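# Push utility cart through self-closing door into yellow bay

## Task

Move the utility cart through the self-closing door into the other room and park it in the yellow bay so that all four of its wheels are inside the taped outline and none touch the tape. The case of copy paper must be in the cart's top tray and must not overhang any edge of it. The door must have swung shut before the scene is ended. Either or both robots may do the work. At the end every gripper must have released and the robots must have backed away. If a robot falls over or is left leaning, the task fails. Anything that stays in place only because a robot is holding it does not count.

## Robot and tools

Robots: two identical Hello Robot Stretch 3 units, r1 and r2. Each has a two-wheel differential base with a passive omni wheel at the back, a mast carrying a lift, and a single telescoping arm that extends out of the robot's RIGHT side. The base is 0.33 m long and 0.34 m wide and cannot move sideways, so reaching further forward means driving. Turning in place pivots about the point between the drive wheels, 0.05 m behind the front edge. With the arm retracted and wrist folded the turn sweeps a circle of radius 0.28 m; an unfolded level wrist reaches beyond it.

Frames: the base frame sits on the floor midway between the drive wheels, x forward, y left, z up. hand_pose is expressed in it, at the point where closed fingertips meet; with wrist joints at zero its x points up, y back toward the mast, z toward the rear. The odometry frame is where the base frame was at the scene's start. Each robot reports only in its own frames, so relative positions between robots come only from images, lidar_m, wrist_depth_mm and head_depth_mm.

Tool execute_actions: argument "actions" is a list holding one action or nothing (empty list = just report state and images). The action is an object keyed "r1" and/or "r2". Per robot:
- "base": exactly one of {"translate_m": d}, a relative straight drive in metres from the base's last reported position, positive forward, -1 to 1; or {"rotate_rad": d}, a relative turn in place in radians, positive counter-clockwise seen from above, -3.2 to 3.2.
- "joints": absolute targets by name: lift_m 0 to 1.1 (arm height); arm_m 0 to 0.52 (extension); wrist_yaw_rad -1.345 to 4.42 (0 along arm, positive toward the front, 3.0 folded over base); wrist_pitch_rad -1.57 to 0.451 (0 level, negative tips down); wrist_roll_rad -2.911 to 2.911; gripper_m -0.089 to 0.179 (larger is wider; true fingertip gap is 0.007 to 0.025 less, zero below 0.007); head_pan_rad -3.953 to 1.73 (0 forward, positive left, -1.57 along the arm); head_tilt_rad -1.53 to 0.419 (negative down).
- "contact_limits": {"arm_m": effort %} from 1 to 100; the arm stops (contact_stop) when its effort reaches that level, and the cap persists until the next action. Lower is softer; too low stops immediately.
All motions in one action start together; none lasts beyond 15 s. A bad key or out-of-range number rejects the whole call. Anything omitted may keep pushing toward its previous target. Optional "cameras": list from r1_head_camera, r1_nav_camera, r1_wrist_camera, r2_head_camera, r2_nav_camera, r2_wrist_camera, or "all"; omitted/null means all, [] means none. If a result reports a stop, later calls in the same reply are skipped.

wait: "seconds" 0 to 10; commands nothing and returns the same state and images. Useful for letting the door close. zoom_image: "camera" plus "region" [x0, y0, x1, y1] in pixels of that camera's latest full image, origin top-left, at most 504 by 504. finished_scene: "scene" number; ends it irreversibly, so only call once the cart is parked, paper in the tray, door shut, grippers open and robots clear.

Results: base_status and joint_status tell how each commanded motion ended: "done" (for the base, wheels turned the full amount even if slipping), "off_target" (stopped short, may still push), "contact_stop", "time_out", "torque_fault" (after these the old target is dropped; arm or lift that hit something goes slack until commanded again). on_its_own covers uncommanded parts; "held at" is the held target, not the position. motor_effort is percent of maximum, positive toward larger joint values, with peak in brackets; readings are noisy and biased. Positive wheel effort pushes forward. base_odometry counts wheel turns, so slips look like travel; heading runs -3.142 to 3.142, left positive. turned_by_wheels and turned_by_imu give turn since last result. base_tilt in degrees, forward and right positive, with a fixed bias up to about 4. lidar_m: 12 distances in metres, 30-degree sectors, first straight ahead then counter-clockwise (4th left, 7th behind, 10th right), plane 0.17 m above floor, range 0.15 to 12, "-" nothing seen; the robot's own parts may block sectors 5, 6, 9, 10. wrist_depth_mm (45 to 1000) and head_depth_mm (280 to 4000, sideways image) are 7x7 grids of median depth.

Speed: the base goes up to 0.30 m/s and 1.9 rad/s only when stowed (lift_m under 0.30, arm_m under 0.03, wrist_yaw_rad over 2.54); otherwise 0.10 m/s and 0.63 rad/s.

Gripping: command below the object's width to grasp; to let go, open at least 0.02 past where contact occurred. Readings do not confirm a hold.

Cautions: avoid robots pressing against each other; once bases touch, any further drive is a hard press that ends the run. Driving distances differ slightly between robots (under 2.5 cm per metre), which strains a shared load and can tip a robot. Fold or unfold the wrist only with lift_m 0.32 to 0.95, wrist_pitch_rad -0.4 and roll near 0; keep pitch at -0.5 or below when yaw is under -0.4. Pushing the arm into something rigid with the gripper above about 0.45 m, repeated pushes after a contact_stop, or driving while hooked on something fixed can tip the robot. If it snags, reverse in small steps, free the gripper, and lower lift_m to about 0.2 if it stays leaning. Wrist servos overloaded for several seconds shut off for 10 s. Avoid drops, slams and hard pushes; loose items may be nudged occasionally.

Each tool is called after ">>>" as name(argument=value, ...) on one line, values as JSON.

## Session

>>> execute_actions(actions=[{"r1":{"joints":{"head_tilt_rad":-0.7}},"r2":{"joints":{"head_tilt_rad":-0.7}}}], cameras=["r1_nav_camera","r2_nav_camera","r1_wrist_camera","r2_wrist_camera"])

Scene clock: 0.93 s.
r1.base_odometry: x=+0.000 y=+0.000 heading=+0.000 (m, m, rad; r1's odometry frame)
r1.turned_by_wheels: +0.000 (rad since the last result)
r1.turned_by_imu: +0.000 (rad since the last result)
r1.base_tilt: forward=+0.9 right=-2.5 (deg)
r1.lidar_m: 2.30 4.08 1.78 1.07 0.98 0.99 0.71 0.65 0.66 0.82 1.68 1.85
r1.head_depth_mm: 1794 1947 2141 2133 1661 1354 1162 / 1977 2160 2367 2125 1665 1369 1165 / 2205 2418 2671 2122 1664 1364 1162 / 2468 2747 2886 2120 1680 1379 1162 / 2845 3209 2954 2142 1675 1375 1164 / 3366 3812 2914 2124 1669 1381 1162 / 3481 3751 2947 2145 1663 1372 1166
r1.base_status: not commanded
r1.joint_positions: lift_m=+0.402 arm_m=+0.001 wrist_yaw_rad=+2.909 wrist_pitch_rad=-0.397 wrist_roll_rad=-0.016 gripper_m=+0.037 head_pan_rad=+0.003 head_tilt_rad=-0.691
r1.joint_status: all done
r1.motor_effort: left_wheel=+1(1) right_wheel=+0(0) lift_m=+21(21) arm_m=+0(0) wrist_yaw_rad=-1(1) wrist_pitch_rad=+8(8) wrist_roll_rad=+0(0) gripper_m=-1(0) head_pan_rad=+0(0) head_tilt_rad=-3(29) (%)
r1.hand_pose: x=+0.0312 y=+0.0749 z=+0.4192 quat_wxyz=(+0.219, +0.699, +0.060, +0.678) (m; r1's base frame)
r1.wrist_depth_mm: - 915 - - - - - / - 969 - - - - - / 777 - - - - - - / 814 - - - 959 943 936 / 811 - 831 789 803 761 764 / 684 658 - 660 653 644 632 / 582 572 569 565 558 555 545
r2.base_odometry: x=+0.000 y=+0.000 heading=+0.000 (m, m, rad; r2's odometry frame)
r2.turned_by_wheels: +0.000 (rad since the last result)
r2.turned_by_imu: +0.000 (rad since the last result)
r2.base_tilt: forward=-0.1 right=+0.2 (deg)
r2.lidar_m: 1.25 1.21 3.20 2.37 2.33 2.21 1.65 1.59 1.67 2.31 2.44 2.55
r2.head_depth_mm: 2824 3003 2701 2064 1643 1387 1192 / 3147 3396 2696 2056 1673 1387 1202 / 3562 3627 2698 2033 1653 1383 1198 / - 3895 2637 2026 1647 1380 1189 / - 3424 2339 1861 1650 1381 1191 / 3891 1305 1662 1794 1637 1380 1190 / 1174 1205 1655 1666 1628 1371 1193
r2.base_status: not commanded
r2.joint_positions: lift_m=+0.356 arm_m=-0.001 wrist_yaw_rad=+3.032 wrist_pitch_rad=-0.605 wrist_roll_rad=+0.003 gripper_m=+0.037 head_pan_rad=+0.008 head_tilt_rad=-0.691
r2.joint_status: all done
r2.motor_effort: left_wheel=+0(0) right_wheel=+0(0) lift_m=+26(26) arm_m=-1(0) wrist_yaw_rad=+0(0) wrist_pitch_rad=+4(4) wrist_roll_rad=+0(0) gripper_m=+0(0) head_pan_rad=+0(0) head_tilt_rad=-5(39) (%)
r2.hand_pose: x=+0.0004 y=+0.0517 z=+0.3286 quat_wxyz=(+0.248, +0.686, +0.173, +0.661) (m; r2's base frame)
r2.wrist_depth_mm: - - - - - - - / 935 950 998 - - - - / 774 769 794 802 799 809 821 / 654 645 675 676 680 687 696 / 564 578 576 584 578 587 595 / 501 528 - - 517 516 516 / 461 - - - 448 464 467
pictures: r1_nav_camera (sideways: a quarter turn counterclockwise sets it upright), r1_wrist_camera, r2_nav_camera (sideways: a quarter turn counterclockwise sets it upright), r2_wrist_camera
camera_calibration (this result's frames):
r1_nav_camera: T_world_to_cam=[[0.614027, 0.00999, 0.789222, -0.988842], [0.0269013, -0.999604, -0.00827664, 0.0643122], [0.788826, 0.0263132, -0.614053, 0.753946], [0, 0, 0, 1]] pos_world=[0.0107135, 0.0543265, 1.24391]
r1_wrist_camera: T_world_to_cam=[[0.972463, -0.232868, -0.00939347, -0.00806997], [-0.13552, -0.532226, -0.835685, 0.422936], [0.189605, 0.813946, -0.549129, 0.324262], [0, 0, 0, 1]] pos_world=[0.00368258, -0.040713, 0.531427]
r2_nav_camera: T_world_to_cam=[[0.671445, 0.0261016, 0.740595, -0.924127], [-0.00121625, -0.999339, 0.0363235, 0.00423879], [0.741054, -0.02529, -0.67097, 0.828734], [0, 0, 0, 1]] pos_world=[0.00636857, 0.0493158, 1.2403]
r2_wrist_camera: T_world_to_cam=[[0.994043, -0.10714, 0.0200097, -0.00140648], [-0.0561675, -0.660891, -0.748377, 0.328871], [0.0934051, 0.742795, -0.662972, 0.344535], [0, 0, 0, 1]] pos_world=[-0.0123113, -0.0387213, 0.474564]
Images, in order (width x height): r1_nav_camera 672x504, r1_wrist_camera 644x364, r2_nav_camera 672x504, r2_wrist_camera 644x364.

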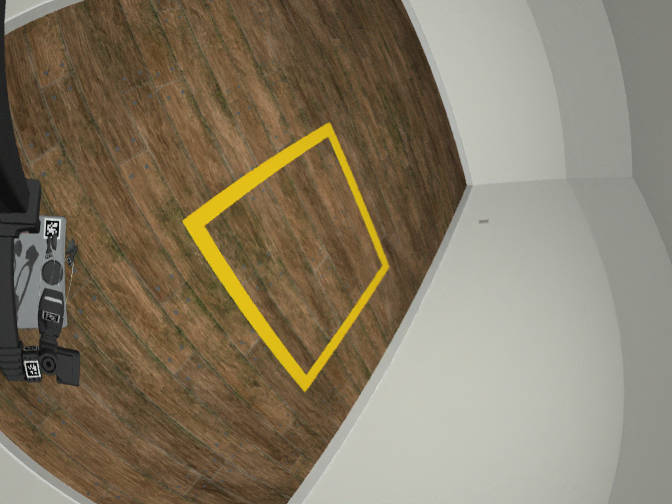

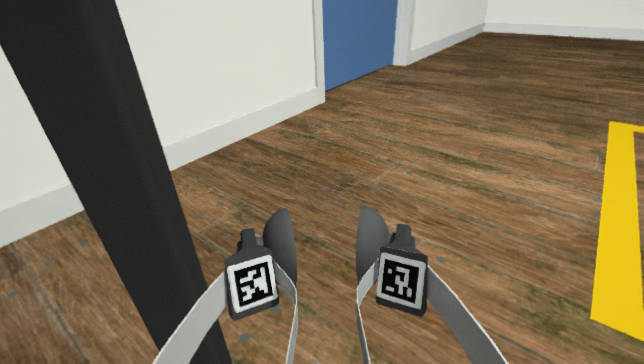

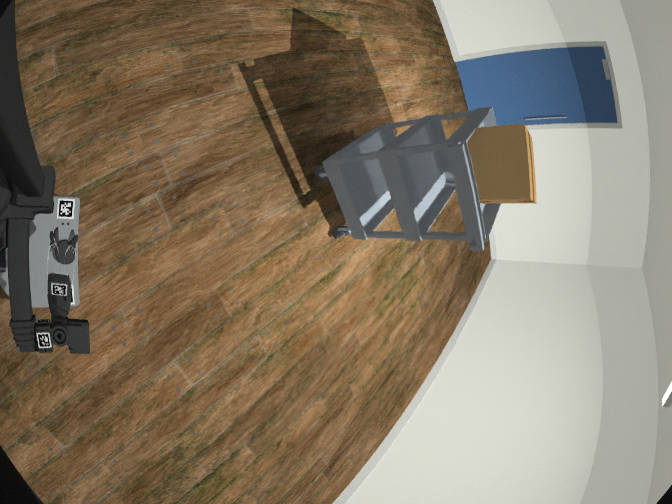

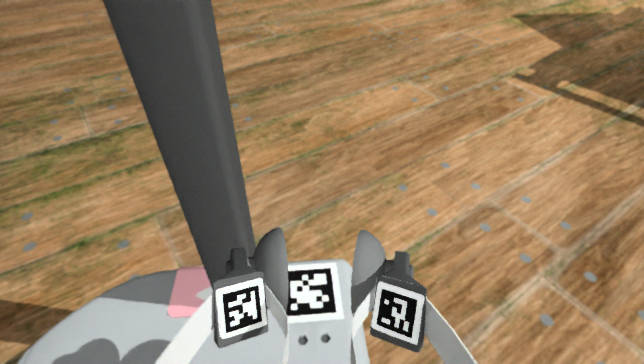

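>>> execute_actions(actions=[{"r1":{"base":{"rotate_rad":0.69},"joints":{"lift_m":0.26}},"r2":{"base":{"rotate_rad":0.9},"joints":{"lift_m":0.28,"wrist_pitch_rad":-0.4}}}], cameras=[])

>>> execute_actions(actions=[{"r1":{"base":{"translate_m":1}},"r2":{"base":{"translate_m":1}}}], cameras=[])

>>> execute_actions(actions=[{"r1":{"base":{"translate_m":0.6}},"r2":{"base":{"translate_m":1}}}], cameras=[])

>>> execute_actions(actions=[{"r1":{"base":{"rotate_rad":1.59},"joints":{"head_tilt_rad":-1}},"r2":{"base":{"rotate_rad":-0.9},"joints":{"head_pan_rad":-1.2,"head_tilt_rad":-1}}}], cameras=[])

>>> execute_actions(actions=[{"r1":{"base":{"translate_m":0.6}},"r2":{"base":{"translate_m":0.8}}}], cameras=["r1_nav_camera","r2_nav_camera"])

Scene clock: 8.60 s.
r1.base_odometry: x=+0.000 y=+0.000 heading=+0.690 (m, m, rad; r1's odometry frame)
r1.turned_by_wheels: +0.690 (rad since the last result)
r1.turned_by_imu: +0.682 (rad since the last result)
r1.base_tilt: forward=+0.8 right=-2.4 (deg)
r1.lidar_m: 3.53 1.37 1.02 0.98 0.91 0.68 0.65 0.68 0.95 1.83 1.91 2.66
r1.head_depth_mm: 3374 3775 2901 2123 1671 1375 1159 / 3382 3688 2949 2138 1665 1372 1157 / 3307 3748 2925 2129 1674 1368 1165 / 3400 3735 2940 2109 1659 1363 1157 / 3398 3827 2953 2107 1658 1374 1164 / 3328 3699 2938 2125 1680 1363 1163 / 2549 2613 2536 2139 1679 1368 1160
r1.base_status: done
r1.joint_positions: lift_m=+0.260 arm_m=+0.001 wrist_yaw_rad=+2.909 wrist_pitch_rad=-0.398 wrist_roll_rad=-0.016 gripper_m=+0.037 head_pan_rad=+0.003 head_tilt_rad=-0.691
r1.joint_status: all done
r1.motor_effort: left_wheel=-1(5) right_wheel=+2(9) lift_m=+16(17) arm_m=+0(0) wrist_yaw_rad=+0(0) wrist_pitch_rad=+8(8) wrist_roll_rad=+0(0) gripper_m=+0(1) head_pan_rad=+0(0) head_tilt_rad=-3(3) (%)
r1.hand_pose: x=+0.0312 y=+0.0748 z=+0.2776 quat_wxyz=(+0.219, +0.699, +0.060, +0.678) (m; r1's base frame)
r1.wrist_depth_mm: - 849 875 941 - - - / - 890 952 - - - - / 889 964 972 980 942 940 912 / 776 - 750 742 731 705 687 / 604 - 609 579 597 565 560 / 498 498 - 494 473 473 468 / 440 - - - 412 404 401
r2.base_odometry: x=+0.000 y=+0.000 heading=+0.900 (m, m, rad; r2's odometry frame)
r2.turned_by_wheels: +0.900 (rad since the last result)
r2.turned_by_imu: +0.912 (rad since the last result)
r2.base_tilt: forward=-0.4 right=+0.1 (deg)
r2.lidar_m: 3.75 2.49 2.30 2.33 1.73 1.59 1.61 2.02 2.44 2.47 1.34 1.21
r2.head_depth_mm: 3533 3767 2715 1947 1612 1399 1207 / 3721 3897 2671 2050 1656 1392 1193 / 3889 3940 2692 2038 1655 1395 1195 / 3971 3823 2674 2043 1645 1380 1196 / - 3844 2664 2022 1634 1379 1188 / 3906 3807 2651 2009 1635 1373 1184 / 3321 3419 2643 2010 1638 1375 1188
r2.base_status: done
r2.joint_positions: lift_m=+0.280 arm_m=-0.001 wrist_yaw_rad=+3.032 wrist_pitch_rad=-0.421 wrist_roll_rad=+0.003 gripper_m=+0.037 head_pan_rad=+0.008 head_tilt_rad=-0.692
r2.joint_status: all done
r2.motor_effort: left_wheel=-3(14) right_wheel=+3(11) lift_m=+23(21) arm_m=+0(0) wrist_yaw_rad=+1(0) wrist_pitch_rad=+7(9) wrist_roll_rad=+0(1) gripper_m=+0(0) head_pan_rad=+0(0) head_tilt_rad=-5(5) (%)
r2.hand_pose: x=+0.0033 y=+0.0786 z=+0.2922 quat_wxyz=(+0.186, +0.699, +0.109, +0.682) (m; r2's base frame)
r2.wrist_depth_mm: - - - - - - - / - - - - - - - / 948 960 980 - - - - / 737 724 756 746 753 767 786 / 597 588 622 612 614 609 621 / 494 501 - 527 530 522 524 / 449 - - - 427 450 448
pictures: none
No camera images: the call's "cameras" was empty. Leave "cameras" out to get every camera's image.

Scene clock: 13.53 s.
r1.base_odometry: x=+0.771 y=+0.636 heading=+0.690 (m, m, rad; r1's odometry frame)
r1.turned_by_wheels: +0.000 (rad since the last result)
r1.turned_by_imu: +0.004 (rad since the last result)
r1.base_tilt: forward=+0.9 right=-2.4 (deg)
r1.lidar_m: 3.11 1.44 0.98 0.96 1.01 1.40 1.64 1.72 1.91 1.85 1.93 2.70
r1.head_depth_mm: 2567 2829 2949 2107 1648 1366 1169 / 2555 2857 2926 2117 1675 1367 1166 / 2574 2888 2970 2121 1661 1376 1163 / 2577 2862 2900 2125 1644 1375 1158 / 2581 2954 2933 2123 1670 1367 1159 / 2608 2940 2907 2145 1679 1367 1159 / 2441 2464 2507 2126 1673 1375 1161
r1.base_status: done
r1.joint_positions: lift_m=+0.260 arm_m=+0.001 wrist_yaw_rad=+2.909 wrist_pitch_rad=-0.398 wrist_roll_rad=-0.016 gripper_m=+0.037 head_pan_rad=+0.003 head_tilt_rad=-0.692
r1.joint_status: not commanded
r1.motor_effort: left_wheel=-2(4) right_wheel=+3(8) lift_m=+16(16) arm_m=+0(1) wrist_yaw_rad=+0(0) wrist_pitch_rad=+8(8) wrist_roll_rad=+0(0) gripper_m=-1(0) head_pan_rad=+0(0) head_tilt_rad=-2(3) (%)
r1.hand_pose: x=+0.0311 y=+0.0748 z=+0.2775 quat_wxyz=(+0.219, +0.699, +0.060, +0.678) (m; r1's base frame)
r1.wrist_depth_mm: - 823 863 912 - - - / - 888 930 - - - - / 881 942 957 978 947 930 917 / 763 - 745 726 716 710 697 / 612 - 608 583 591 570 557 / 502 496 - 492 483 470 470 / 440 - - - 409 407 401
r2.base_odometry: x=+0.622 y=+0.783 heading=+0.900 (m, m, rad; r2's odometry frame)
r2.turned_by_wheels: +0.000 (rad since the last result)
r2.turned_by_imu: +0.005 (rad since the last result)
r2.base_tilt: forward=-0.5 right=+0.0 (deg)
r2.lidar_m: 3.10 2.07 1.91 1.94 2.44 2.52 2.56 3.05 2.83 0.61 0.68 3.26
r2.head_depth_mm: 2811 3057 2732 2066 1656 1395 1204 / 2872 3233 2726 2040 1664 1387 1197 / 2978 3255 2659 2059 1656 1389 1189 / 3098 3448 2680 2035 1648 1383 1189 / 3169 3491 2656 2039 1637 1375 1193 / 3126 3414 2608 2026 1649 1376 1192 / 2760 2929 2641 2018 1620 1366 1178
r2.base_status: done
r2.joint_positions: lift_m=+0.280 arm_m=-0.001 wrist_yaw_rad=+3.032 wrist_pitch_rad=-0.420 wrist_roll_rad=+0.003 gripper_m=+0.037 head_pan_rad=+0.008 head_tilt_rad=-0.692
r2.joint_status: not commanded
r2.motor_effort: left_wheel=-4(11) right_wheel=+3(11) lift_m=+23(24) arm_m=+0(0) wrist_yaw_rad=+0(0) wrist_pitch_rad=+7(7) wrist_roll_rad=+0(0) gripper_m=-1(0) head_pan_rad=+0(0) head_tilt_rad=-5(5) (%)
r2.hand_pose: x=+0.0033 y=+0.0787 z=+0.2923 quat_wxyz=(+0.186, +0.699, +0.109, +0.682) (m; r2's base frame)
r2.wrist_depth_mm: - - - - - - - / - - - - - - - / 939 922 956 - - - - / 733 735 738 748 755 766 776 / 588 597 624 607 602 620 629 / 498 501 - 529 528 529 522 / 447 - - - 431 448 450
pictures: none
No camera images: the call's "cameras" was empty. Leave "cameras" out to get every camera's image.

Scene clock: 18.47 s.
r1.base_odometry: x=+1.234 y=+1.018 heading=+0.690 (m, m, rad; r1's odometry frame)
r1.turned_by_wheels: +0.000 (rad since the last result)
r1.turned_by_imu: +0.003 (rad since the last result)
r1.base_tilt: forward=+0.9 right=-2.5 (deg)
r1.lidar_m: 2.52 1.31 1.06 1.03 0.99 1.38 2.24 2.35 1.92 1.87 1.96 2.59
r1.head_depth_mm: 2050 2318 2555 2148 1671 1367 1153 / 2073 2314 2610 2131 1667 1369 1159 / 2060 2322 2577 2119 1667 1367 1165 / 2074 2308 2632 2147 1672 1356 1157 / 2055 2334 2624 2123 1687 1371 1154 / 2087 2381 2593 2129 1672 1374 1161 / 2099 2302 2469 2104 1664 1367 1160
r1.base_status: done
r1.joint_positions: lift_m=+0.260 arm_m=+0.001 wrist_yaw_rad=+2.909 wrist_pitch_rad=-0.398 wrist_roll_rad=-0.016 gripper_m=+0.037 head_pan_rad=+0.003 head_tilt_rad=-0.692
r1.joint_status: not commanded
r1.motor_effort: left_wheel=-1(5) right_wheel=+2(10) lift_m=+16(15) arm_m=-1(0) wrist_yaw_rad=+0(0) wrist_pitch_rad=+8(8) wrist_roll_rad=+0(0) gripper_m=+0(0) head_pan_rad=+0(0) head_tilt_rad=-3(2) (%)
r1.hand_pose: x=+0.0311 y=+0.0748 z=+0.2775 quat_wxyz=(+0.219, +0.699, +0.060, +0.678) (m; r1's base frame)
r1.wrist_depth_mm: - 882 937 978 - - - / - 944 - - - - - / 865 - - 973 965 931 916 / 773 - 748 723 715 697 687 / 605 - 610 580 596 570 558 / 498 497 - 498 479 478 465 / 437 - - - 407 405 401
r2.base_odometry: x=+1.244 y=+1.566 heading=+0.900 (m, m, rad; r2's odometry frame)
r2.turned_by_wheels: +0.000 (rad since the last result)
r2.turned_by_imu: +0.005 (rad since the last result)
r2.base_tilt: forward=-0.5 right=+0.2 (deg)
r2.lidar_m: 2.39 1.64 1.52 1.54 1.94 3.42 3.46 0.98 0.87 3.25 2.56 2.36
r2.head_depth_mm: 1989 2197 2423 2055 1650 1394 1208 / 2059 2255 2511 2029 1675 1395 1196 / 2115 2368 2568 2059 1653 1388 1193 / 2193 2455 2641 2022 1646 1380 1189 / 2298 2582 2634 2022 1634 1385 1190 / 2338 2602 2638 2015 1632 1370 1183 / 2182 2310 2413 1983 1611 1368 1184
r2.base_status: done
r2.joint_positions: lift_m=+0.280 arm_m=-0.001 wrist_yaw_rad=+3.032 wrist_pitch_rad=-0.420 wrist_roll_rad=+0.003 gripper_m=+0.037 head_pan_rad=+0.008 head_tilt_rad=-0.693
r2.joint_status: not commanded
r2.motor_effort: left_wheel=-4(11) right_wheel=+3(12) lift_m=+23(24) arm_m=+0(0) wrist_yaw_rad=+1(1) wrist_pitch_rad=+7(7) wrist_roll_rad=+0(1) gripper_m=+0(0) head_pan_rad=+0(0) head_tilt_rad=-4(4) (%)
r2.hand_pose: x=+0.0033 y=+0.0787 z=+0.2924 quat_wxyz=(+0.186, +0.699, +0.109, +0.682) (m; r2's base frame)
r2.wrist_depth_mm: - - - - - - - / - - - - - - - / 941 946 980 - - - - / 715 739 744 763 780 768 780 / 582 606 632 619 617 609 626 / 503 511 - 528 524 520 521 / 446 - - - 433 445 452
pictures: none
No camera images: the call's "cameras" was empty. Leave "cameras" out to get every camera's image.

Scene clock: 20.67 s.
r1.base_odometry: x=+1.234 y=+1.018 heading=+2.279 (m, m, rad; r1's odometry frame)
r1.turned_by_wheels: +1.590 (rad since the last result)
r1.turned_by_imu: +1.569 (rad since the last result)
r1.base_tilt: forward=+0.9 right=-2.4 (deg)
r1.lidar_m: 1.03 0.99 1.39 2.24 2.34 1.93 1.87 1.96 2.59 2.52 1.30 1.06
r1.head_depth_mm: 891 1041 1265 1506 1355 1209 1077 / 889 1050 1278 1521 1370 1209 1083 / 888 1058 1290 1539 1361 1208 1078 / 893 1057 1287 1529 1365 1203 1081 / 901 1056 1305 1537 1365 1211 1079 / 905 1043 1229 1494 1376 1207 1085 / 848 975 1217 1495 1365 1202 1078
r1.base_status: done
r1.joint_positions: lift_m=+0.260 arm_m=+0.001 wrist_yaw_rad=+2.909 wrist_pitch_rad=-0.398 wrist_roll_rad=-0.016 gripper_m=+0.037 head_pan_rad=+0.003 head_tilt_rad=-0.988
r1.joint_status: all done
r1.motor_effort: left_wheel=-1(6) right_wheel=+2(11) lift_m=+16(16) arm_m=-1(0) wrist_yaw_rad=+0(0) wrist_pitch_rad=+8(8) wrist_roll_rad=+0(0) gripper_m=+0(1) head_pan_rad=+0(0) head_tilt_rad=-4(21) (%)
r1.hand_pose: x=+0.0311 y=+0.0748 z=+0.2775 quat_wxyz=(+0.219, +0.699, +0.060, +0.678) (m; r1's base frame)
r1.wrist_depth_mm: - - - - - - 862 / - - - - - - 882 / - - - 983 970 942 846 / 772 - 740 721 715 705 685 / 609 - 616 577 597 565 559 / 499 499 - 498 477 473 467 / 439 - - - 408 406 399
r2.base_odometry: x=+1.244 y=+1.566 heading=+0.000 (m, m, rad; r2's odometry frame)
r2.turned_by_wheels: -0.900 (rad since the last result)
r2.turned_by_imu: -0.912 (rad since the last result)
r2.base_tilt: forward=-0.4 right=+0.1 (deg)
r2.lidar_m: 2.44 2.36 2.10 1.56 1.54 1.59 2.22 3.42 3.58 0.92 0.87 3.27
r2.head_depth_mm: 940 1291 1732 1561 1382 1232 1121 / 897 1316 1563 1553 1373 1231 1128 / 898 1311 1528 1541 1372 1224 - / 890 1300 1495 1516 1369 1242 - / 879 1268 1501 1493 1354 1220 1108 / 2394 2051 1763 1531 1354 1220 1105 / 2431 2035 1758 1525 1339 1215 1105
r2.base_status: done
r2.joint_positions: lift_m=+0.280 arm_m=-0.001 wrist_yaw_rad=+3.032 wrist_pitch_rad=-0.420 wrist_roll_rad=+0.003 gripper_m=+0.037 head_pan_rad=-1.193 head_tilt_rad=-0.988
r2.joint_status: all done
r2.motor_effort: left_wheel=+4(16) right_wheel=-3(9) lift_m=+23(23) arm_m=+0(0) wrist_yaw_rad=+0(1) wrist_pitch_rad=+7(7) wrist_roll_rad=+0(1) gripper_m=+0(1) head_pan_rad=-3(41) head_tilt_rad=-7(28) (%)
r2.hand_pose: x=+0.0033 y=+0.0787 z=+0.2924 quat_wxyz=(+0.186, +0.699, +0.109, +0.682) (m; r2's base frame)
r2.wrist_depth_mm: - - - - - - - / - - - - - - - / 922 947 984 - - - - / 729 738 750 741 765 775 775 / 583 588 620 611 615 609 621 / 502 511 - 526 525 516 526 / 448 - - - 434 455 447
pictures: none
No camera images: the call's "cameras" was empty. Leave "cameras" out to get every camera's image.

Scene clock: 25.07 s.
r1.base_odometry: x=+0.844 y=+1.474 heading=+2.279 (m, m, rad; r1's odometry frame)
r1.turned_by_wheels: +0.000 (rad since the last result)
r1.turned_by_imu: +0.003 (rad since the last result)
r1.base_tilt: forward=+0.8 right=-2.6 (deg)
r1.lidar_m: 0.43 0.45 0.52 1.58 2.33 2.54 2.46 2.59 2.61 1.21 0.59 0.44
r1.head_depth_mm: 349 414 504 644 897 1184 1079 / 350 415 505 647 902 1189 1077 / 353 417 509 655 915 1177 1081 / 355 419 514 658 918 1200 1081 / 356 421 516 664 933 1204 1084 / 357 425 521 671 947 1184 1077 / 359 426 523 676 829 1138 1080
r1.base_status: done
r1.joint_positions: lift_m=+0.260 arm_m=+0.001 wrist_yaw_rad=+2.909 wrist_pitch_rad=-0.398 wrist_roll_rad=-0.016 gripper_m=+0.037 head_pan_rad=+0.003 head_tilt_rad=-0.989
r1.joint_status: not commanded
r1.motor_effort: left_wheel=-2(6) right_wheel=+2(9) lift_m=+16(16) arm_m=-1(0) wrist_yaw_rad=+0(0) wrist_pitch_rad=+8(8) wrist_roll_rad=+0(0) gripper_m=+0(1) head_pan_rad=+0(0) head_tilt_rad=-4(4) (%)
r1.hand_pose: x=+0.0311 y=+0.0748 z=+0.2775 quat_wxyz=(+0.219, +0.699, +0.060, +0.678) (m; r1's base frame)
r1.wrist_depth_mm: - - - - 688 442 362 / - - - - 710 438 392 / - - - 963 737 455 417 / 768 - 746 731 681 491 428 / 610 - 618 578 594 528 437 / 503 496 - 502 477 473 438 / 440 - - - 408 406 400
r2.base_odometry: x=+2.044 y=+1.566 heading=+0.000 (m, m, rad; r2's odometry frame)
r2.turned_by_wheels: +0.000 (rad since the last result)
r2.turned_by_imu: +0.004 (rad since the last result)
r2.base_tilt: forward=-0.4 right=+0.2 (deg)
r2.lidar_m: 1.71 1.64 1.74 1.95 1.92 1.99 2.79 4.11 0.89 1.05 2.85 2.29
r2.head_depth_mm: 2569 2106 1798 1557 1374 1233 1130 / 2536 2104 1791 1552 1372 1236 1134 / 2556 2083 1774 1541 1362 1233 - / 2514 2065 1774 1531 1364 1235 - / 2490 2096 1761 1528 1355 1216 1107 / 2470 2044 1755 1530 1353 1214 1111 / 2446 2034 1734 1521 1340 1211 1104
r2.base_status: done
r2.joint_positions: lift_m=+0.280 arm_m=-0.001 wrist_yaw_rad=+3.032 wrist_pitch_rad=-0.420 wrist_roll_rad=+0.003 gripper_m=+0.037 head_pan_rad=-1.193 head_tilt_rad=-0.988
r2.joint_status: not commanded
r2.motor_effort: left_wheel=+3(17) right_wheel=-3(7) lift_m=+24(24) arm_m=+0(0) wrist_yaw_rad=+0(2) wrist_pitch_rad=+7(7) wrist_roll_rad=+0(1) gripper_m=+0(1) head_pan_rad=-3(3) head_tilt_rad=-6(7) (%)
r2.hand_pose: x=+0.0033 y=+0.0787 z=+0.2924 quat_wxyz=(+0.186, +0.699, +0.109, +0.682) (m; r2's base frame)
r2.wrist_depth_mm: - - - - - - - / - - - - - - - / 934 943 960 - - - - / 719 722 747 751 760 758 783 / 593 590 632 598 616 628 620 / 505 507 - 537 533 526 530 / 442 - - - 435 447 452
pictures: r1_nav_camera (sideways: a quarter turn counterclockwise sets it upright), r2_nav_camera (sideways: a quarter turn counterclockwise sets it upright)
camera_calibration (this result's frames):
r1_nav_camera: T_world_to_cam=[[0.818524, 0.0106651, 0.574374, -0.710115], [0.023439, -0.999615, -0.0148413, 0.0728752], [0.573995, 0.0256107, -0.818459, 1.02109], [0, 0, 0, 1]] pos_world=[-0.0065624, 0.0542698, 1.24467]
r2_nav_camera: T_world_to_cam=[[0.335556, -0.790974, 0.511628, -0.623745], [-0.928432, -0.369602, 0.0375186, 0.00835335], [0.159422, -0.487601, -0.858388, 1.07598], [0, 0, 0, 1]] pos_world=[0.0455209, 0.0343726, 1.24242]
Images, in order (width x height): r1_nav_camera 672x504, r2_nav_camera 672x504.

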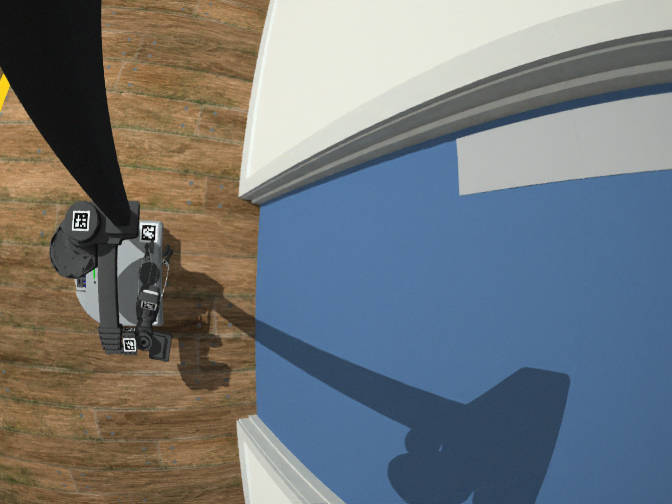

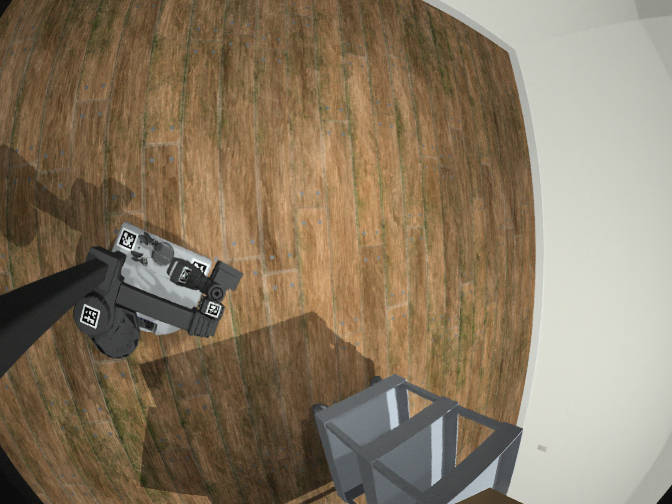

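>>> execute_actions(actions=[{"r1":{"base":{"translate_m":0.3},"joints":{"lift_m":0.33,"wrist_yaw_rad":3.1,"head_tilt_rad":-1.2}},"r2":{"base":{"rotate_rad":-1.9},"joints":{"lift_m":0.35,"head_pan_rad":0}}}], cameras=[])

>>> execute_actions(actions=[{"r1":{"base":{"rotate_rad":-0.3}},"r2":{"joints":{"wrist_yaw_rad":1.57,"gripper_m":0.13}}}], cameras=[])

>>> execute_actions(actions=[{"r1":{"base":{"translate_m":0.2}},"r2":{"base":{"translate_m":0.2},"joints":{"wrist_pitch_rad":0,"lift_m":0.22}}}], cameras=[])

>>> execute_actions(actions=[{"r1":{"base":{"rotate_rad":0.3}}}], cameras=[])

>>> execute_actions(actions=[{"r1":{"base":{"translate_m":0.6}}}], cameras=["r1_nav_camera","r2_wrist_camera"])

Scene clock: 33.83 s.
r1.base_odometry: x=+0.649 y=+1.701 heading=+2.279 (m, m, rad; r1's odometry frame)
r1.turned_by_wheels: +0.000 (rad since the last result)
r1.turned_by_imu: +0.002 (rad since the last result)
r1.base_tilt: forward=+0.8 right=-2.5 (deg)
r1.lidar_m: - 0.15 0.20 0.30 2.32 2.85 2.76 2.90 2.62 0.46 0.19 0.15
r1.head_depth_mm: - - - - 395 1139 1072 / - - - - 404 1133 1088 / - - - - 412 1157 - / - - - - 420 1159 - / - - - - 429 1149 - / - - - - 439 1140 1109 / - - - - 450 907 1095
r1.base_status: done
r1.joint_positions: lift_m=+0.330 arm_m=+0.001 wrist_yaw_rad=+3.098 wrist_pitch_rad=-0.398 wrist_roll_rad=-0.016 gripper_m=+0.037 head_pan_rad=+0.003 head_tilt_rad=-1.186
r1.joint_status: all done
r1.motor_effort: left_wheel=-1(7) right_wheel=+3(9) lift_m=+26(28) arm_m=-1(1) wrist_yaw_rad=+1(3) wrist_pitch_rad=+8(8) wrist_roll_rad=+0(0) gripper_m=-1(2) head_pan_rad=+0(0) head_tilt_rad=-5(19) (%)
r1.hand_pose: x=-0.0113 y=+0.0807 z=+0.3467 quat_wxyz=(+0.154, +0.690, +0.126, +0.696) (m; r1's base frame)
r1.wrist_depth_mm: - - - - 297 256 171 / - - - - 322 260 173 / - - - - 352 262 174 / 899 877 - 813 377 265 176 / 707 698 - 690 413 267 177 / 593 581 - 574 455 270 178 / 500 494 - - 475 252 179
r2.base_odometry: x=+2.044 y=+1.566 heading=-1.900 (m, m, rad; r2's odometry frame)
r2.turned_by_wheels: -1.900 (rad since the last result)
r2.turned_by_imu: -1.927 (rad since the last result)
r2.base_tilt: forward=-0.4 right=+0.1 (deg)
r2.lidar_m: 0.90 2.85 2.85 1.97 1.66 1.65 1.87 1.90 1.90 2.14 3.50 1.15
r2.head_depth_mm: 2488 2129 1789 1562 1379 1238 1124 / 1435 1539 1747 1553 1374 1236 1127 / 927 1272 1607 1542 1361 1232 1132 / 904 1301 1468 1516 1376 1230 1117 / 943 1294 1588 1521 1353 1226 1115 / 1125 1317 1687 1522 1350 1220 1106 / 2369 2025 1732 1530 1352 1212 1103
r2.base_status: done
r2.joint_positions: lift_m=+0.350 arm_m=-0.001 wrist_yaw_rad=+3.032 wrist_pitch_rad=-0.420 wrist_roll_rad=+0.003 gripper_m=+0.037 head_pan_rad=-0.007 head_tilt_rad=-0.988
r2.joint_status: all done
r2.motor_effort: left_wheel=+4(14) right_wheel=-4(9) lift_m=+29(30) arm_m=-1(1) wrist_yaw_rad=+0(1) wrist_pitch_rad=+7(7) wrist_roll_rad=+0(0) gripper_m=+0(0) head_pan_rad=+2(38) head_tilt_rad=-7(7) (%)
r2.hand_pose: x=+0.0033 y=+0.0788 z=+0.3622 quat_wxyz=(+0.185, +0.699, +0.109, +0.682) (m; r2's base frame)
r2.wrist_depth_mm: - - - - - - - / - - - - - - - / - - - - - - - / 838 845 872 905 898 901 900 / 694 690 735 710 702 706 727 / 581 586 - 587 612 603 611 / 507 513 - 530 513 522 535
pictures: none
No camera images: the call's "cameras" was empty. Leave "cameras" out to get every camera's image.

Scene clock: 35.57 s.
r1.base_odometry: x=+0.649 y=+1.701 heading=+1.979 (m, m, rad; r1's odometry frame)
r1.turned_by_wheels: -0.300 (rad since the last result)
r1.turned_by_imu: -0.296 (rad since the last result)
r1.base_tilt: forward=+1.0 right=-2.5 (deg)
r1.lidar_m: 0.15 0.15 0.16 0.27 2.21 2.55 2.77 2.77 2.95 2.54 0.27 0.16
r1.head_depth_mm: - - - 344 746 1166 1074 / - - - 324 608 1178 1088 / - - - 311 513 1164 - / - - - - 445 1154 - / - - - - 393 1046 - / - - - - 367 1013 1112 / - - - - 343 745 1079
r1.base_status: done
r1.joint_positions: lift_m=+0.330 arm_m=+0.001 wrist_yaw_rad=+3.098 wrist_pitch_rad=-0.398 wrist_roll_rad=-0.016 gripper_m=+0.037 head_pan_rad=+0.003 head_tilt_rad=-1.186
r1.joint_status: not commanded
r1.motor_effort: left_wheel=+3(6) right_wheel=-3(6) lift_m=+26(26) arm_m=-1(1) wrist_yaw_rad=+1(3) wrist_pitch_rad=+8(8) wrist_roll_rad=+0(0) gripper_m=+1(0) head_pan_rad=+0(0) head_tilt_rad=-5(5) (%)
r1.hand_pose: x=-0.0113 y=+0.0807 z=+0.3467 quat_wxyz=(+0.154, +0.690, +0.126, +0.696) (m; r1's base frame)
r1.wrist_depth_mm: - - 523 306 263 182 139 / - - 594 331 276 189 142 / - - - 363 292 196 147 / 901 870 - 401 309 203 151 / 701 693 - 448 299 212 155 / 586 578 - 489 316 220 160 / 499 496 - - 369 219 165
r2.base_odometry: x=+2.044 y=+1.566 heading=-1.900 (m, m, rad; r2's odometry frame)
r2.turned_by_wheels: +0.000 (rad since the last result)
r2.turned_by_imu: +0.000 (rad since the last result)
r2.base_tilt: forward=-0.4 right=+0.3 (deg)
r2.lidar_m: 0.90 2.86 2.84 1.97 1.66 1.65 1.87 1.90 1.89 2.14 3.50 1.15
r2.head_depth_mm: 2455 2104 1783 1560 1379 1240 1129 / 1438 1546 1757 1548 1374 1235 1128 / 928 1260 1606 1537 1372 1237 1139 / 905 1303 1468 1510 1359 1220 1110 / 947 1294 1594 1550 1356 1225 1113 / 1126 1317 1696 1521 1349 1217 1100 / 2390 2053 1738 1514 1348 1211 1106
r2.base_status: not commanded
r2.joint_positions: lift_m=+0.350 arm_m=-0.001 wrist_yaw_rad=+1.572 wrist_pitch_rad=-0.420 wrist_roll_rad=+0.003 gripper_m=+0.130 head_pan_rad=-0.007 head_tilt_rad=-0.988
r2.joint_status: all done
r2.motor_effort: left_wheel=+4(4) right_wheel=-3(3) lift_m=+30(29) arm_m=-1(0) wrist_yaw_rad=-2(3) wrist_pitch_rad=+7(7) wrist_roll_rad=+0(0) gripper_m=-1(99) head_pan_rad=+3(3) head_tilt_rad=-6(7) (%)
r2.hand_pose: x=+0.2028 y=-0.1440 z=+0.3622 quat_wxyz=(+0.593, +0.594, -0.385, +0.384) (m; r2's base frame)
r2.wrist_depth_mm: - - - - - - - / - - - - - - - / - - - - - - - / 848 852 846 858 884 895 915 / 700 720 714 717 725 729 734 / 587 - 597 607 607 627 600 / 503 492 512 517 523 - 531
pictures: none
No camera images: the call's "cameras" was empty. Leave "cameras" out to get every camera's image.

Scene clock: 38.77 s.
r1.base_odometry: x=+0.569 y=+1.885 heading=+1.981 (m, m, rad; r1's odometry frame)
r1.turned_by_wheels: +0.001 (rad since the last result)
r1.turned_by_imu: +0.022 (rad since the last result)
r1.base_tilt: forward=+0.8 right=-2.5 (deg)
r1.lidar_m: - - 0.15 0.19 0.34 2.65 2.95 2.96 2.86 0.27 0.15 -
r1.head_depth_mm: - - - - - 1125 1077 / - - - - - 749 1091 / - - - - - 608 - / - - - - - 427 - / - - - - - 470 - / - - - - - 1123 - / - - - - - 1068 1071
r1.base_status: translate_m off_target (by the wheels' count: +0.1998 of +0.2000)
r1.joint_positions: lift_m=+0.330 arm_m=+0.001 wrist_yaw_rad=+3.099 wrist_pitch_rad=-0.400 wrist_roll_rad=-0.016 gripper_m=+0.037 head_pan_rad=+0.003 head_tilt_rad=-1.190
r1.joint_status: not commanded
r1.on_its_own: left_wheel is at rest, and its effort (+44) is outside its rest range (-18 to +18)
r1.motor_effort: left_wheel=+44(78) right_wheel=-2(11) lift_m=+23(26) arm_m=-1(1) wrist_yaw_rad=+0(2) wrist_pitch_rad=+9(10) wrist_roll_rad=+0(0) gripper_m=-1(0) head_pan_rad=+0(0) head_tilt_rad=-3(5) (%)
r1.hand_pose: x=-0.0117 y=+0.0806 z=+0.3466 quat_wxyz=(+0.154, +0.690, +0.127, +0.696) (m; r1's base frame)
r1.wrist_depth_mm: - 299 - - 194 112 79 / - 322 - - 202 115 80 / - 361 - - 209 117 81 / 904 400 - 848 217 119 82 / 711 674 - 683 199 122 83 / 590 585 - 564 198 125 85 / 501 499 - - 240 119 86
r2.base_odometry: x=+1.979 y=+1.377 heading=-1.900 (m, m, rad; r2's odometry frame)
r2.turned_by_wheels: +0.000 (rad since the last result)
r2.turned_by_imu: +0.001 (rad since the last result)
r2.base_tilt: forward=-0.4 right=+0.1 (deg)
r2.lidar_m: 0.70 2.72 2.71 2.15 1.75 1.77 2.04 2.04 2.03 2.30 3.77 0.81
r2.head_depth_mm: 968 2040 1788 1553 1371 1238 1115 / 871 1292 1582 1562 1381 1228 1115 / 873 779 1118 1462 1377 1228 1142 / 920 815 1133 1407 1360 1230 1112 / 940 1230 1178 1444 1357 1220 1114 / 892 1217 1423 1512 1352 1217 1108 / 930 1989 1741 1517 1347 1209 1106
r2.base_status: done
r2.joint_positions: lift_m=+0.220 arm_m=-0.001 wrist_yaw_rad=+1.572 wrist_pitch_rad=-0.023 wrist_roll_rad=+0.003 gripper_m=+0.130 head_pan_rad=-0.007 head_tilt_rad=-0.988
r2.joint_status: all done
r2.motor_effort: left_wheel=+4(12) right_wheel=-4(6) lift_m=+23(21) arm_m=-1(0) wrist_yaw_rad=-1(2) wrist_pitch_rad=+8(8) wrist_roll_rad=+0(0) gripper_m=+0(0) head_pan_rad=+2(3) head_tilt_rad=-7(6) (%)
r2.hand_pose: x=+0.2342 y=-0.1439 z=+0.3288 quat_wxyz=(+0.505, +0.507, -0.494, +0.494) (m; r2's base frame)
r2.wrist_depth_mm: - - - - - - - / - - 726 622 906 - - / - - - - - - - / - - - - - - - / - - 815 661 - - - / 809 - 799 775 819 917 853 / 616 592 624 620 630 - 652
pictures: none
No camera images: the call's "cameras" was empty. Leave "cameras" out to get every camera's image.

Scene clock: 41.30 s.
r1.base_odometry: x=+0.569 y=+1.885 heading=+2.281 (m, m, rad; r1's odometry frame)
r1.turned_by_wheels: +0.300 (rad since the last result)
r1.turned_by_imu: +0.103 (rad since the last result)
r1.base_tilt: forward=+0.8 right=-2.4 (deg)
r1.lidar_m: - - 0.15 0.20 0.32 2.84 2.93 2.94 2.71 0.21 0.15 -
r1.head_depth_mm: - - - - - 1135 1076 / - - - - - 577 1079 / - - - - - - - / - - - - - - - / - - - - - - - / - - - - - 1142 - / - - - - - 1138 894
r1.base_status: done
r1.joint_positions: lift_m=+0.330 arm_m=+0.001 wrist_yaw_rad=+3.104 wrist_pitch_rad=-0.400 wrist_roll_rad=-0.016 gripper_m=+0.037 head_pan_rad=-0.004 head_tilt_rad=-1.220
r1.joint_status: not commanded
r1.motor_effort: left_wheel=+17(32) right_wheel=+10(39) lift_m=+23(23) arm_m=+0(1) wrist_yaw_rad=-3(20) wrist_pitch_rad=+9(9) wrist_roll_rad=+0(0) gripper_m=+0(1) head_pan_rad=+5(5) head_tilt_rad=+8(8) (%)
r1.hand_pose: x=-0.0126 y=+0.0806 z=+0.3467 quat_wxyz=(+0.153, +0.690, +0.129, +0.696) (m; r1's base frame)
r1.wrist_depth_mm: - - 324 - 202 110 75 / - - 349 - 207 112 76 / - - - - 215 113 77 / 901 900 - 786 220 115 78 / 703 705 - 644 198 117 79 / 590 583 595 550 195 119 79 / 503 496 - - 238 112 80
r2.base_odometry: x=+1.979 y=+1.377 heading=-1.900 (m, m, rad; r2's odometry frame)
r2.turned_by_wheels: +0.000 (rad since the last result)
r2.turned_by_imu: +0.000 (rad since the last result)
r2.base_tilt: forward=-0.3 right=+0.2 (deg)
r2.lidar_m: 0.70 2.72 2.70 2.15 1.78 1.79 2.04 2.04 2.03 2.30 3.77 0.81
r2.head_depth_mm: 966 2010 1799 1560 1382 1236 1124 / 873 1291 1569 1547 1383 1243 1122 / 871 778 1118 1460 1369 1227 1140 / 913 819 1143 1410 1362 1223 1117 / 930 1233 1177 1461 1355 1215 1116 / 889 1220 1422 1514 1354 1213 1104 / 935 1978 1744 1517 1352 1200 1103
r2.base_status: not commanded
r2.joint_positions: lift_m=+0.220 arm_m=-0.001 wrist_yaw_rad=+1.572 wrist_pitch_rad=-0.023 wrist_roll_rad=+0.003 gripper_m=+0.130 head_pan_rad=-0.007 head_tilt_rad=-0.988
r2.joint_status: not commanded
r2.motor_effort: left_wheel=+4(4) right_wheel=-3(4) lift_m=+23(23) arm_m=+0(0) wrist_yaw_rad=+0(3) wrist_pitch_rad=+8(8) wrist_roll_rad=-1(0) gripper_m=+0(0) head_pan_rad=+3(3) head_tilt_rad=-6(7) (%)
r2.hand_pose: x=+0.2342 y=-0.1439 z=+0.3288 quat_wxyz=(+0.505, +0.507, -0.494, +0.494) (m; r2's base frame)
r2.wrist_depth_mm: - - - - - - - / - - 720 613 881 - - / - - - - - - - / - - - - - - - / - - 833 660 - - - / 781 - 807 775 818 918 862 / 611 592 621 629 634 - 647
pictures: none
No camera images: the call's "cameras" was empty. Leave "cameras" out to get every camera's image.

Scene clock: 48.27 s.
r1.base_odometry: x=+0.178 y=+2.339 heading=+2.281 (m, m, rad; r1's odometry frame)
r1.turned_by_wheels: +0.000 (rad since the last result)
r1.turned_by_imu: -0.849 (rad since the last result)
r1.base_tilt: forward=+0.8 right=-2.5 (deg)
r1.lidar_m: - - 0.15 0.20 2.55 1.18 0.67 3.37 3.27 0.21 0.15 -
r1.head_depth_mm: - - - - - 1129 1078 / - - - - - 752 1065 / - - - - - 744 - / - - - - - 529 - / - - - - - 530 - / - - - - - 1133 - / - - - - - 1137 1109
r1.base_status: translate_m off_target (by the wheels' count: +0.5998 of +0.6000)
r1.joint_positions: lift_m=+0.330 arm_m=+0.001 wrist_yaw_rad=+3.106 wrist_pitch_rad=-0.400 wrist_roll_rad=-0.016 gripper_m=+0.037 head_pan_rad=+0.005 head_tilt_rad=-1.229
r1.joint_status: not commanded
r1.on_its_own: left_wheel is at rest, and its effort (+23) is outside its rest range (-18 to +18)
r1.motor_effort: left_wheel=+23(48) right_wheel=+10(13) lift_m=+23(23) arm_m=-1(1) wrist_yaw_rad=-4(4) wrist_pitch_rad=+9(9) wrist_roll_rad=+0(0) gripper_m=-1(1) head_pan_rad=-1(5) head_tilt_rad=+12(11) (%)
r1.hand_pose: x=-0.0132 y=+0.0806 z=+0.3467 quat_wxyz=(+0.152, +0.690, +0.129, +0.696) (m; r1's base frame)
r1.wrist_depth_mm: - - - - 204 111 76 / - - - - 210 113 77 / - - - - 217 114 78 / 902 888 - 850 222 116 78 / 717 701 702 687 200 118 79 / 589 577 598 570 197 120 80 / 502 499 - - 241 113 81
r2.base_odometry: x=+1.979 y=+1.377 heading=-1.900 (m, m, rad; r2's odometry frame)
r2.turned_by_wheels: +0.000 (rad since the last result)
r2.turned_by_imu: +0.000 (rad since the last result)
r2.base_tilt: forward=-0.4 right=+0.1 (deg)
r2.lidar_m: 0.70 2.72 2.71 2.15 1.30 1.54 2.04 2.03 2.03 2.30 3.78 0.81
r2.head_depth_mm: 973 1990 1784 1568 1381 1231 1128 / 871 1283 1582 1556 1371 1234 1118 / 867 780 1110 1454 1371 1232 1145 / 917 816 1131 1410 1357 1224 1111 / 932 1234 1183 1454 1360 1217 1116 / 890 1219 1425 1507 1356 1215 1098 / 932 1983 1738 1518 1343 1209 1102
r2.base_status: not commanded
r2.joint_positions: lift_m=+0.220 arm_m=-0.001 wrist_yaw_rad=+1.572 wrist_pitch_rad=-0.023 wrist_roll_rad=+0.003 gripper_m=+0.130 head_pan_rad=-0.007 head_tilt_rad=-0.988
r2.joint_status: not commanded
r2.motor_effort: left_wheel=+4(4) right_wheel=-4(3) lift_m=+23(23) arm_m=+0(1) wrist_yaw_rad=-2(2) wrist_pitch_rad=+8(8) wrist_roll_rad=+0(0) gripper_m=+0(0) head_pan_rad=+3(3) head_tilt_rad=-6(7) (%)
r2.hand_pose: x=+0.2342 y=-0.1439 z=+0.3288 quat_wxyz=(+0.505, +0.507, -0.494, +0.494) (m; r2's base frame)
r2.wrist_depth_mm: - - - - - - - / - - 725 621 892 - - / - - - - - - - / - - - - - - - / - - 801 663 - - - / 784 - 810 771 839 897 857 / 608 584 613 632 623 - 666
pictures: r1_nav_camera (sideways: a quarter turn counterclockwise sets it upright), r2_wrist_camera
camera_calibration (this result's frames):
r1_nav_camera: T_world_to_cam=[[0.931624, 0.0123495, 0.363213, -0.43575], [0.0207394, -0.9996, -0.0192085, 0.078572], [0.36283, 0.0254279, -0.931508, 1.16928], [0, 0, 0, 1]] pos_world=[-0.0199256, 0.0541895, 1.24898]
r2_wrist_camera: T_world_to_cam=[[-0.00752558, -0.999807, 0.0181429, -0.148074], [-0.142355, -0.0168875, -0.989672, 0.405038], [0.989787, -0.0100306, -0.142201, -0.0214347], [0, 0, 0, 1]] pos_world=[0.0777607, -0.14142, 0.400493]
Images, in order (width x height): r1_nav_camera 672x504, r2_wrist_camera 644x364.

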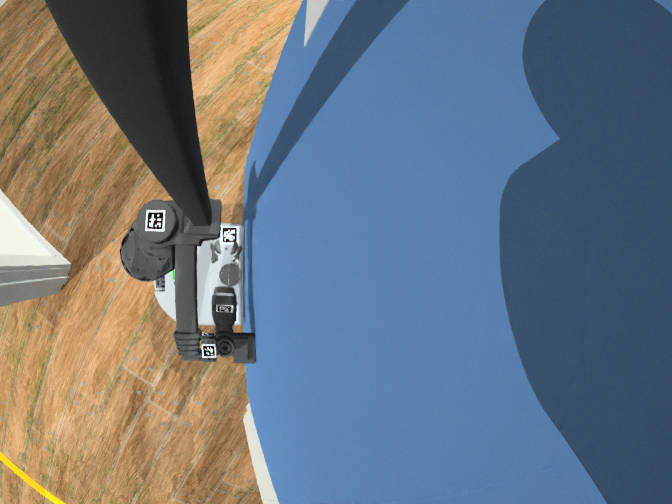

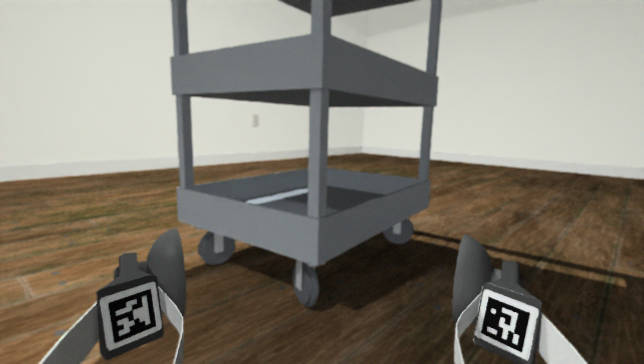

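>>> execute_actions(actions=[{"r1":{"base":{"translate_m":0.4},"joints":{"head_pan_rad":-1.5,"lift_m":0.31}},"r2":{"base":{"translate_m":0.53}}}], cameras=[])

>>> execute_actions(actions=[{"r1":{"base":{"rotate_rad":1.5},"joints":{"lift_m":0.27}},"r2":{"joints":{"gripper_m":-0.01}}}], cameras=["r1_nav_camera","r2_wrist_camera"])

Scene clock: 65.30 s.
r1.base_odometry: x=-0.083 y=+2.642 heading=+2.282 (m, m, rad; r1's odometry frame)
r1.turned_by_wheels: +0.000 (rad since the last result)
r1.turned_by_imu: -0.762 (rad since the last result)
r1.base_tilt: forward=+0.8 right=-2.5 (deg)
r1.lidar_m: - - 0.15 0.19 4.84 3.01 2.70 0.89 3.28 3.31 0.15 -
r1.head_depth_mm: 1865 1674 1503 1368 1257 1159 1090 / 1851 1666 1502 1370 1257 1178 - / 1870 1658 1511 1368 1271 - - / 1890 1661 1503 1371 1274 - - / 1869 1679 1462 656 676 688 701 / 344 347 335 338 342 346 349 / - - - - - - -
r1.base_status: done
r1.joint_positions: lift_m=+0.310 arm_m=+0.001 wrist_yaw_rad=+3.102 wrist_pitch_rad=-0.400 wrist_roll_rad=-0.016 gripper_m=+0.037 head_pan_rad=-1.368 head_tilt_rad=-1.217
r1.joint_status: head_pan_rad off_target (ended at -1.368, target -1.500); the others done
r1.motor_effort: left_wheel=+14(42) right_wheel=+6(24) lift_m=+16(20) arm_m=-1(1) wrist_yaw_rad=-2(7) wrist_pitch_rad=+9(9) wrist_roll_rad=+0(0) gripper_m=+0(0) head_pan_rad=-87(100) head_tilt_rad=+7(22) (%)
r1.hand_pose: x=-0.0124 y=+0.0806 z=+0.3271 quat_wxyz=(+0.153, +0.690, +0.128, +0.696) (m; r1's base frame)
r1.wrist_depth_mm: - - - 409 197 130 96 / - - - 448 207 134 99 / - - - 502 217 138 101 / 863 856 - 567 229 143 103 / 673 666 - 613 218 147 106 / 560 558 576 527 226 153 109 / 482 493 - - 251 149 112
r2.base_odometry: x=+1.808 y=+0.875 heading=-1.900 (m, m, rad; r2's odometry frame)
r2.turned_by_wheels: +0.000 (rad since the last result)
r2.turned_by_imu: +0.003 (rad since the last result)
r2.base_tilt: forward=-0.5 right=+0.1 (deg)
r2.lidar_m: 0.22 0.32 2.35 2.61 2.50 1.35 2.49 2.39 2.39 2.70 3.59 0.20
r2.head_depth_mm: 408 409 531 587 538 1242 1123 / 417 441 514 583 517 747 1114 / 470 530 613 583 517 784 1129 / 573 666 665 581 539 898 1117 / 2466 734 662 578 832 1173 1113 / 2449 2031 658 585 876 1213 1103 / 2442 2047 624 606 1329 1218 1098
r2.base_status: done
r2.joint_positions: lift_m=+0.220 arm_m=-0.001 wrist_yaw_rad=+1.572 wrist_pitch_rad=-0.023 wrist_roll_rad=+0.003 gripper_m=+0.130 head_pan_rad=-0.007 head_tilt_rad=-0.988
r2.joint_status: not commanded
r2.motor_effort: left_wheel=+4(11) right_wheel=-3(5) lift_m=+23(23) arm_m=+0(0) wrist_yaw_rad=-2(3) wrist_pitch_rad=+8(8) wrist_roll_rad=+0(0) gripper_m=+0(0) head_pan_rad=+3(2) head_tilt_rad=-7(6) (%)
r2.hand_pose: x=+0.2342 y=-0.1439 z=+0.3288 quat_wxyz=(+0.505, +0.507, -0.494, +0.494) (m; r2's base frame)
r2.wrist_depth_mm: 225 220 177 79 204 253 - / - - 323 81 430 414 - / - - - 83 - - - / - - - 86 - - - / - - 565 88 683 - - / 423 - 452 91 519 850 857 / 392 364 354 95 392 - 664
pictures: none
No camera images: the call's "cameras" was empty. Leave "cameras" out to get every camera's image.

Scene clock: 70.37 s.
r1.base_odometry: x=-0.083 y=+2.642 heading=-2.501 (m, m, rad; r1's odometry frame)
r1.turned_by_wheels: +1.501 (rad since the last result)
r1.turned_by_imu: +0.404 (rad since the last result)
r1.base_tilt: forward=+0.8 right=-2.5 (deg)
r1.lidar_m: - - 0.15 0.19 3.02 2.56 0.71 0.72 3.27 3.25 0.15 0.15
r1.head_depth_mm: 1882 1687 1522 1374 1261 1167 1096 / 1855 1664 1500 1384 1271 1187 - / 1889 1677 1513 1372 1272 - - / 1866 1673 1512 1374 1279 - - / 1873 1639 860 817 765 714 666 / 447 411 398 384 372 360 348 / 301 294 - - - - -
r1.base_status: done
r1.joint_positions: lift_m=+0.270 arm_m=+0.001 wrist_yaw_rad=+3.098 wrist_pitch_rad=-0.399 wrist_roll_rad=-0.016 gripper_m=+0.037 head_pan_rad=-1.406 head_tilt_rad=-1.212
r1.joint_status: all done
r1.on_its_own: left_wheel is at rest, and its effort (+25) is outside its rest range (-18 to +18); head_pan_rad moved -0.038 toward your old target -1.500
r1.motor_effort: left_wheel=+25(30) right_wheel=+5(43) lift_m=+19(19) arm_m=+0(1) wrist_yaw_rad=+2(45) wrist_pitch_rad=+9(9) wrist_roll_rad=+0(1) gripper_m=+0(1) head_pan_rad=-62(99) head_tilt_rad=+5(10) (%)
r1.hand_pose: x=-0.0113 y=+0.0806 z=+0.2870 quat_wxyz=(+0.155, +0.690, +0.126, +0.696) (m; r1's base frame)
r1.wrist_depth_mm: - - - 380 193 129 97 / - - - 421 203 133 99 / - - - 470 214 138 101 / 800 757 - 532 225 142 104 / 624 616 - 564 215 148 107 / 510 506 - 510 - 153 109 / 442 - - - 246 150 113
r2.base_odometry: x=+1.808 y=+0.875 heading=-1.900 (m, m, rad; r2's odometry frame)
r2.turned_by_wheels: +0.000 (rad since the last result)
r2.turned_by_imu: +0.000 (rad since the last result)
r2.base_tilt: forward=-0.2 right=+0.1 (deg)
r2.lidar_m: 0.22 0.32 2.35 2.60 2.51 1.36 2.50 2.40 2.39 2.71 3.59 0.20
r2.head_depth_mm: 409 408 531 587 530 1239 1122 / 419 441 515 585 518 1172 1120 / 470 532 616 584 517 784 1129 / 571 669 665 581 539 994 1107 / 2485 741 664 579 827 1166 1121 / 2469 2060 659 585 882 1219 1101 / 2464 2021 622 607 1325 1208 1101
r2.base_status: not commanded
r2.joint_positions: lift_m=+0.220 arm_m=-0.001 wrist_yaw_rad=+1.591 wrist_pitch_rad=-0.023 wrist_roll_rad=+0.003 gripper_m=+0.005 head_pan_rad=-0.007 head_tilt_rad=-0.988
r2.joint_status: gripper_m off_target (ended at +0.005, target -0.010)
r2.on_its_own: gripper_m is held at +0.004, not at your -0.010, by its stall guard, which is still easing; wrist_yaw_rad is at rest, and its effort (-23) is outside its rest range (-12 to +12)
r2.motor_effort: left_wheel=+6(5) right_wheel=-6(6) lift_m=+24(24) arm_m=+0(0) wrist_yaw_rad=-23(24) wrist_pitch_rad=+8(8) wrist_roll_rad=+0(0) gripper_m=-25(98) head_pan_rad=+2(3) head_tilt_rad=-6(7) (%)
r2.hand_pose: x=+0.2342 y=-0.1390 z=+0.3288 quat_wxyz=(+0.500, +0.511, -0.489, +0.498) (m; r2's base frame)
r2.wrist_depth_mm: 224 220 195 79 203 224 - / - - 383 82 418 404 - / - - - 84 - - - / - - - 86 - - - / - - 570 89 671 626 - / 416 473 99 91 - 555 871 / 372 382 354 94 375 518 643
pictures: r1_nav_camera (sideways: a quarter turn counterclockwise sets it upright), r2_wrist_camera
camera_calibration (this result's frames):
r1_nav_camera: T_world_to_cam=[[0.159893, -0.911726, 0.378404, -0.450827], [-0.983424, -0.18033, -0.0189435, 0.0843528], [0.0855087, -0.369102, -0.925447, 1.1631], [0, 0, 0, 1]] pos_world=[0.0555835, 0.0334843, 1.24858]
r2_wrist_camera: T_world_to_cam=[[0.011526, -0.999769, 0.0181338, -0.147658], [-0.141988, -0.0195876, -0.989675, 0.404657], [0.989801, 0.00883221, -0.142181, -0.0187236], [0, 0, 0, 1]] pos_world=[0.077691, -0.139532, 0.400495]
Images, in order (width x height): r1_nav_camera 672x504, r2_wrist_camera 644x364.

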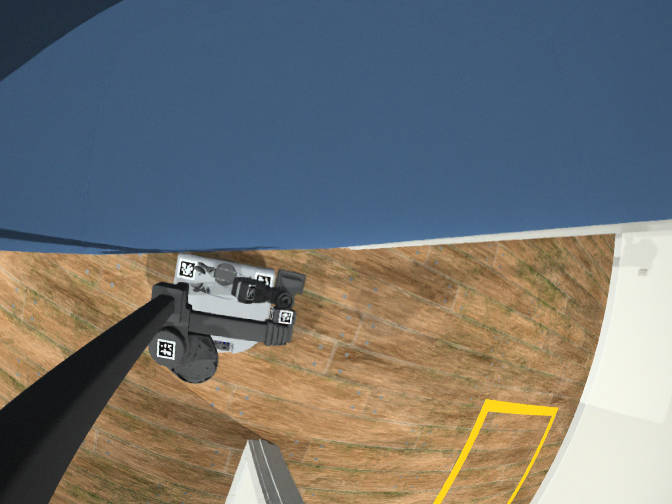

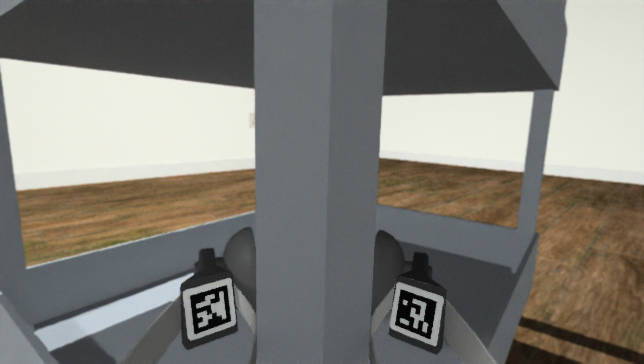

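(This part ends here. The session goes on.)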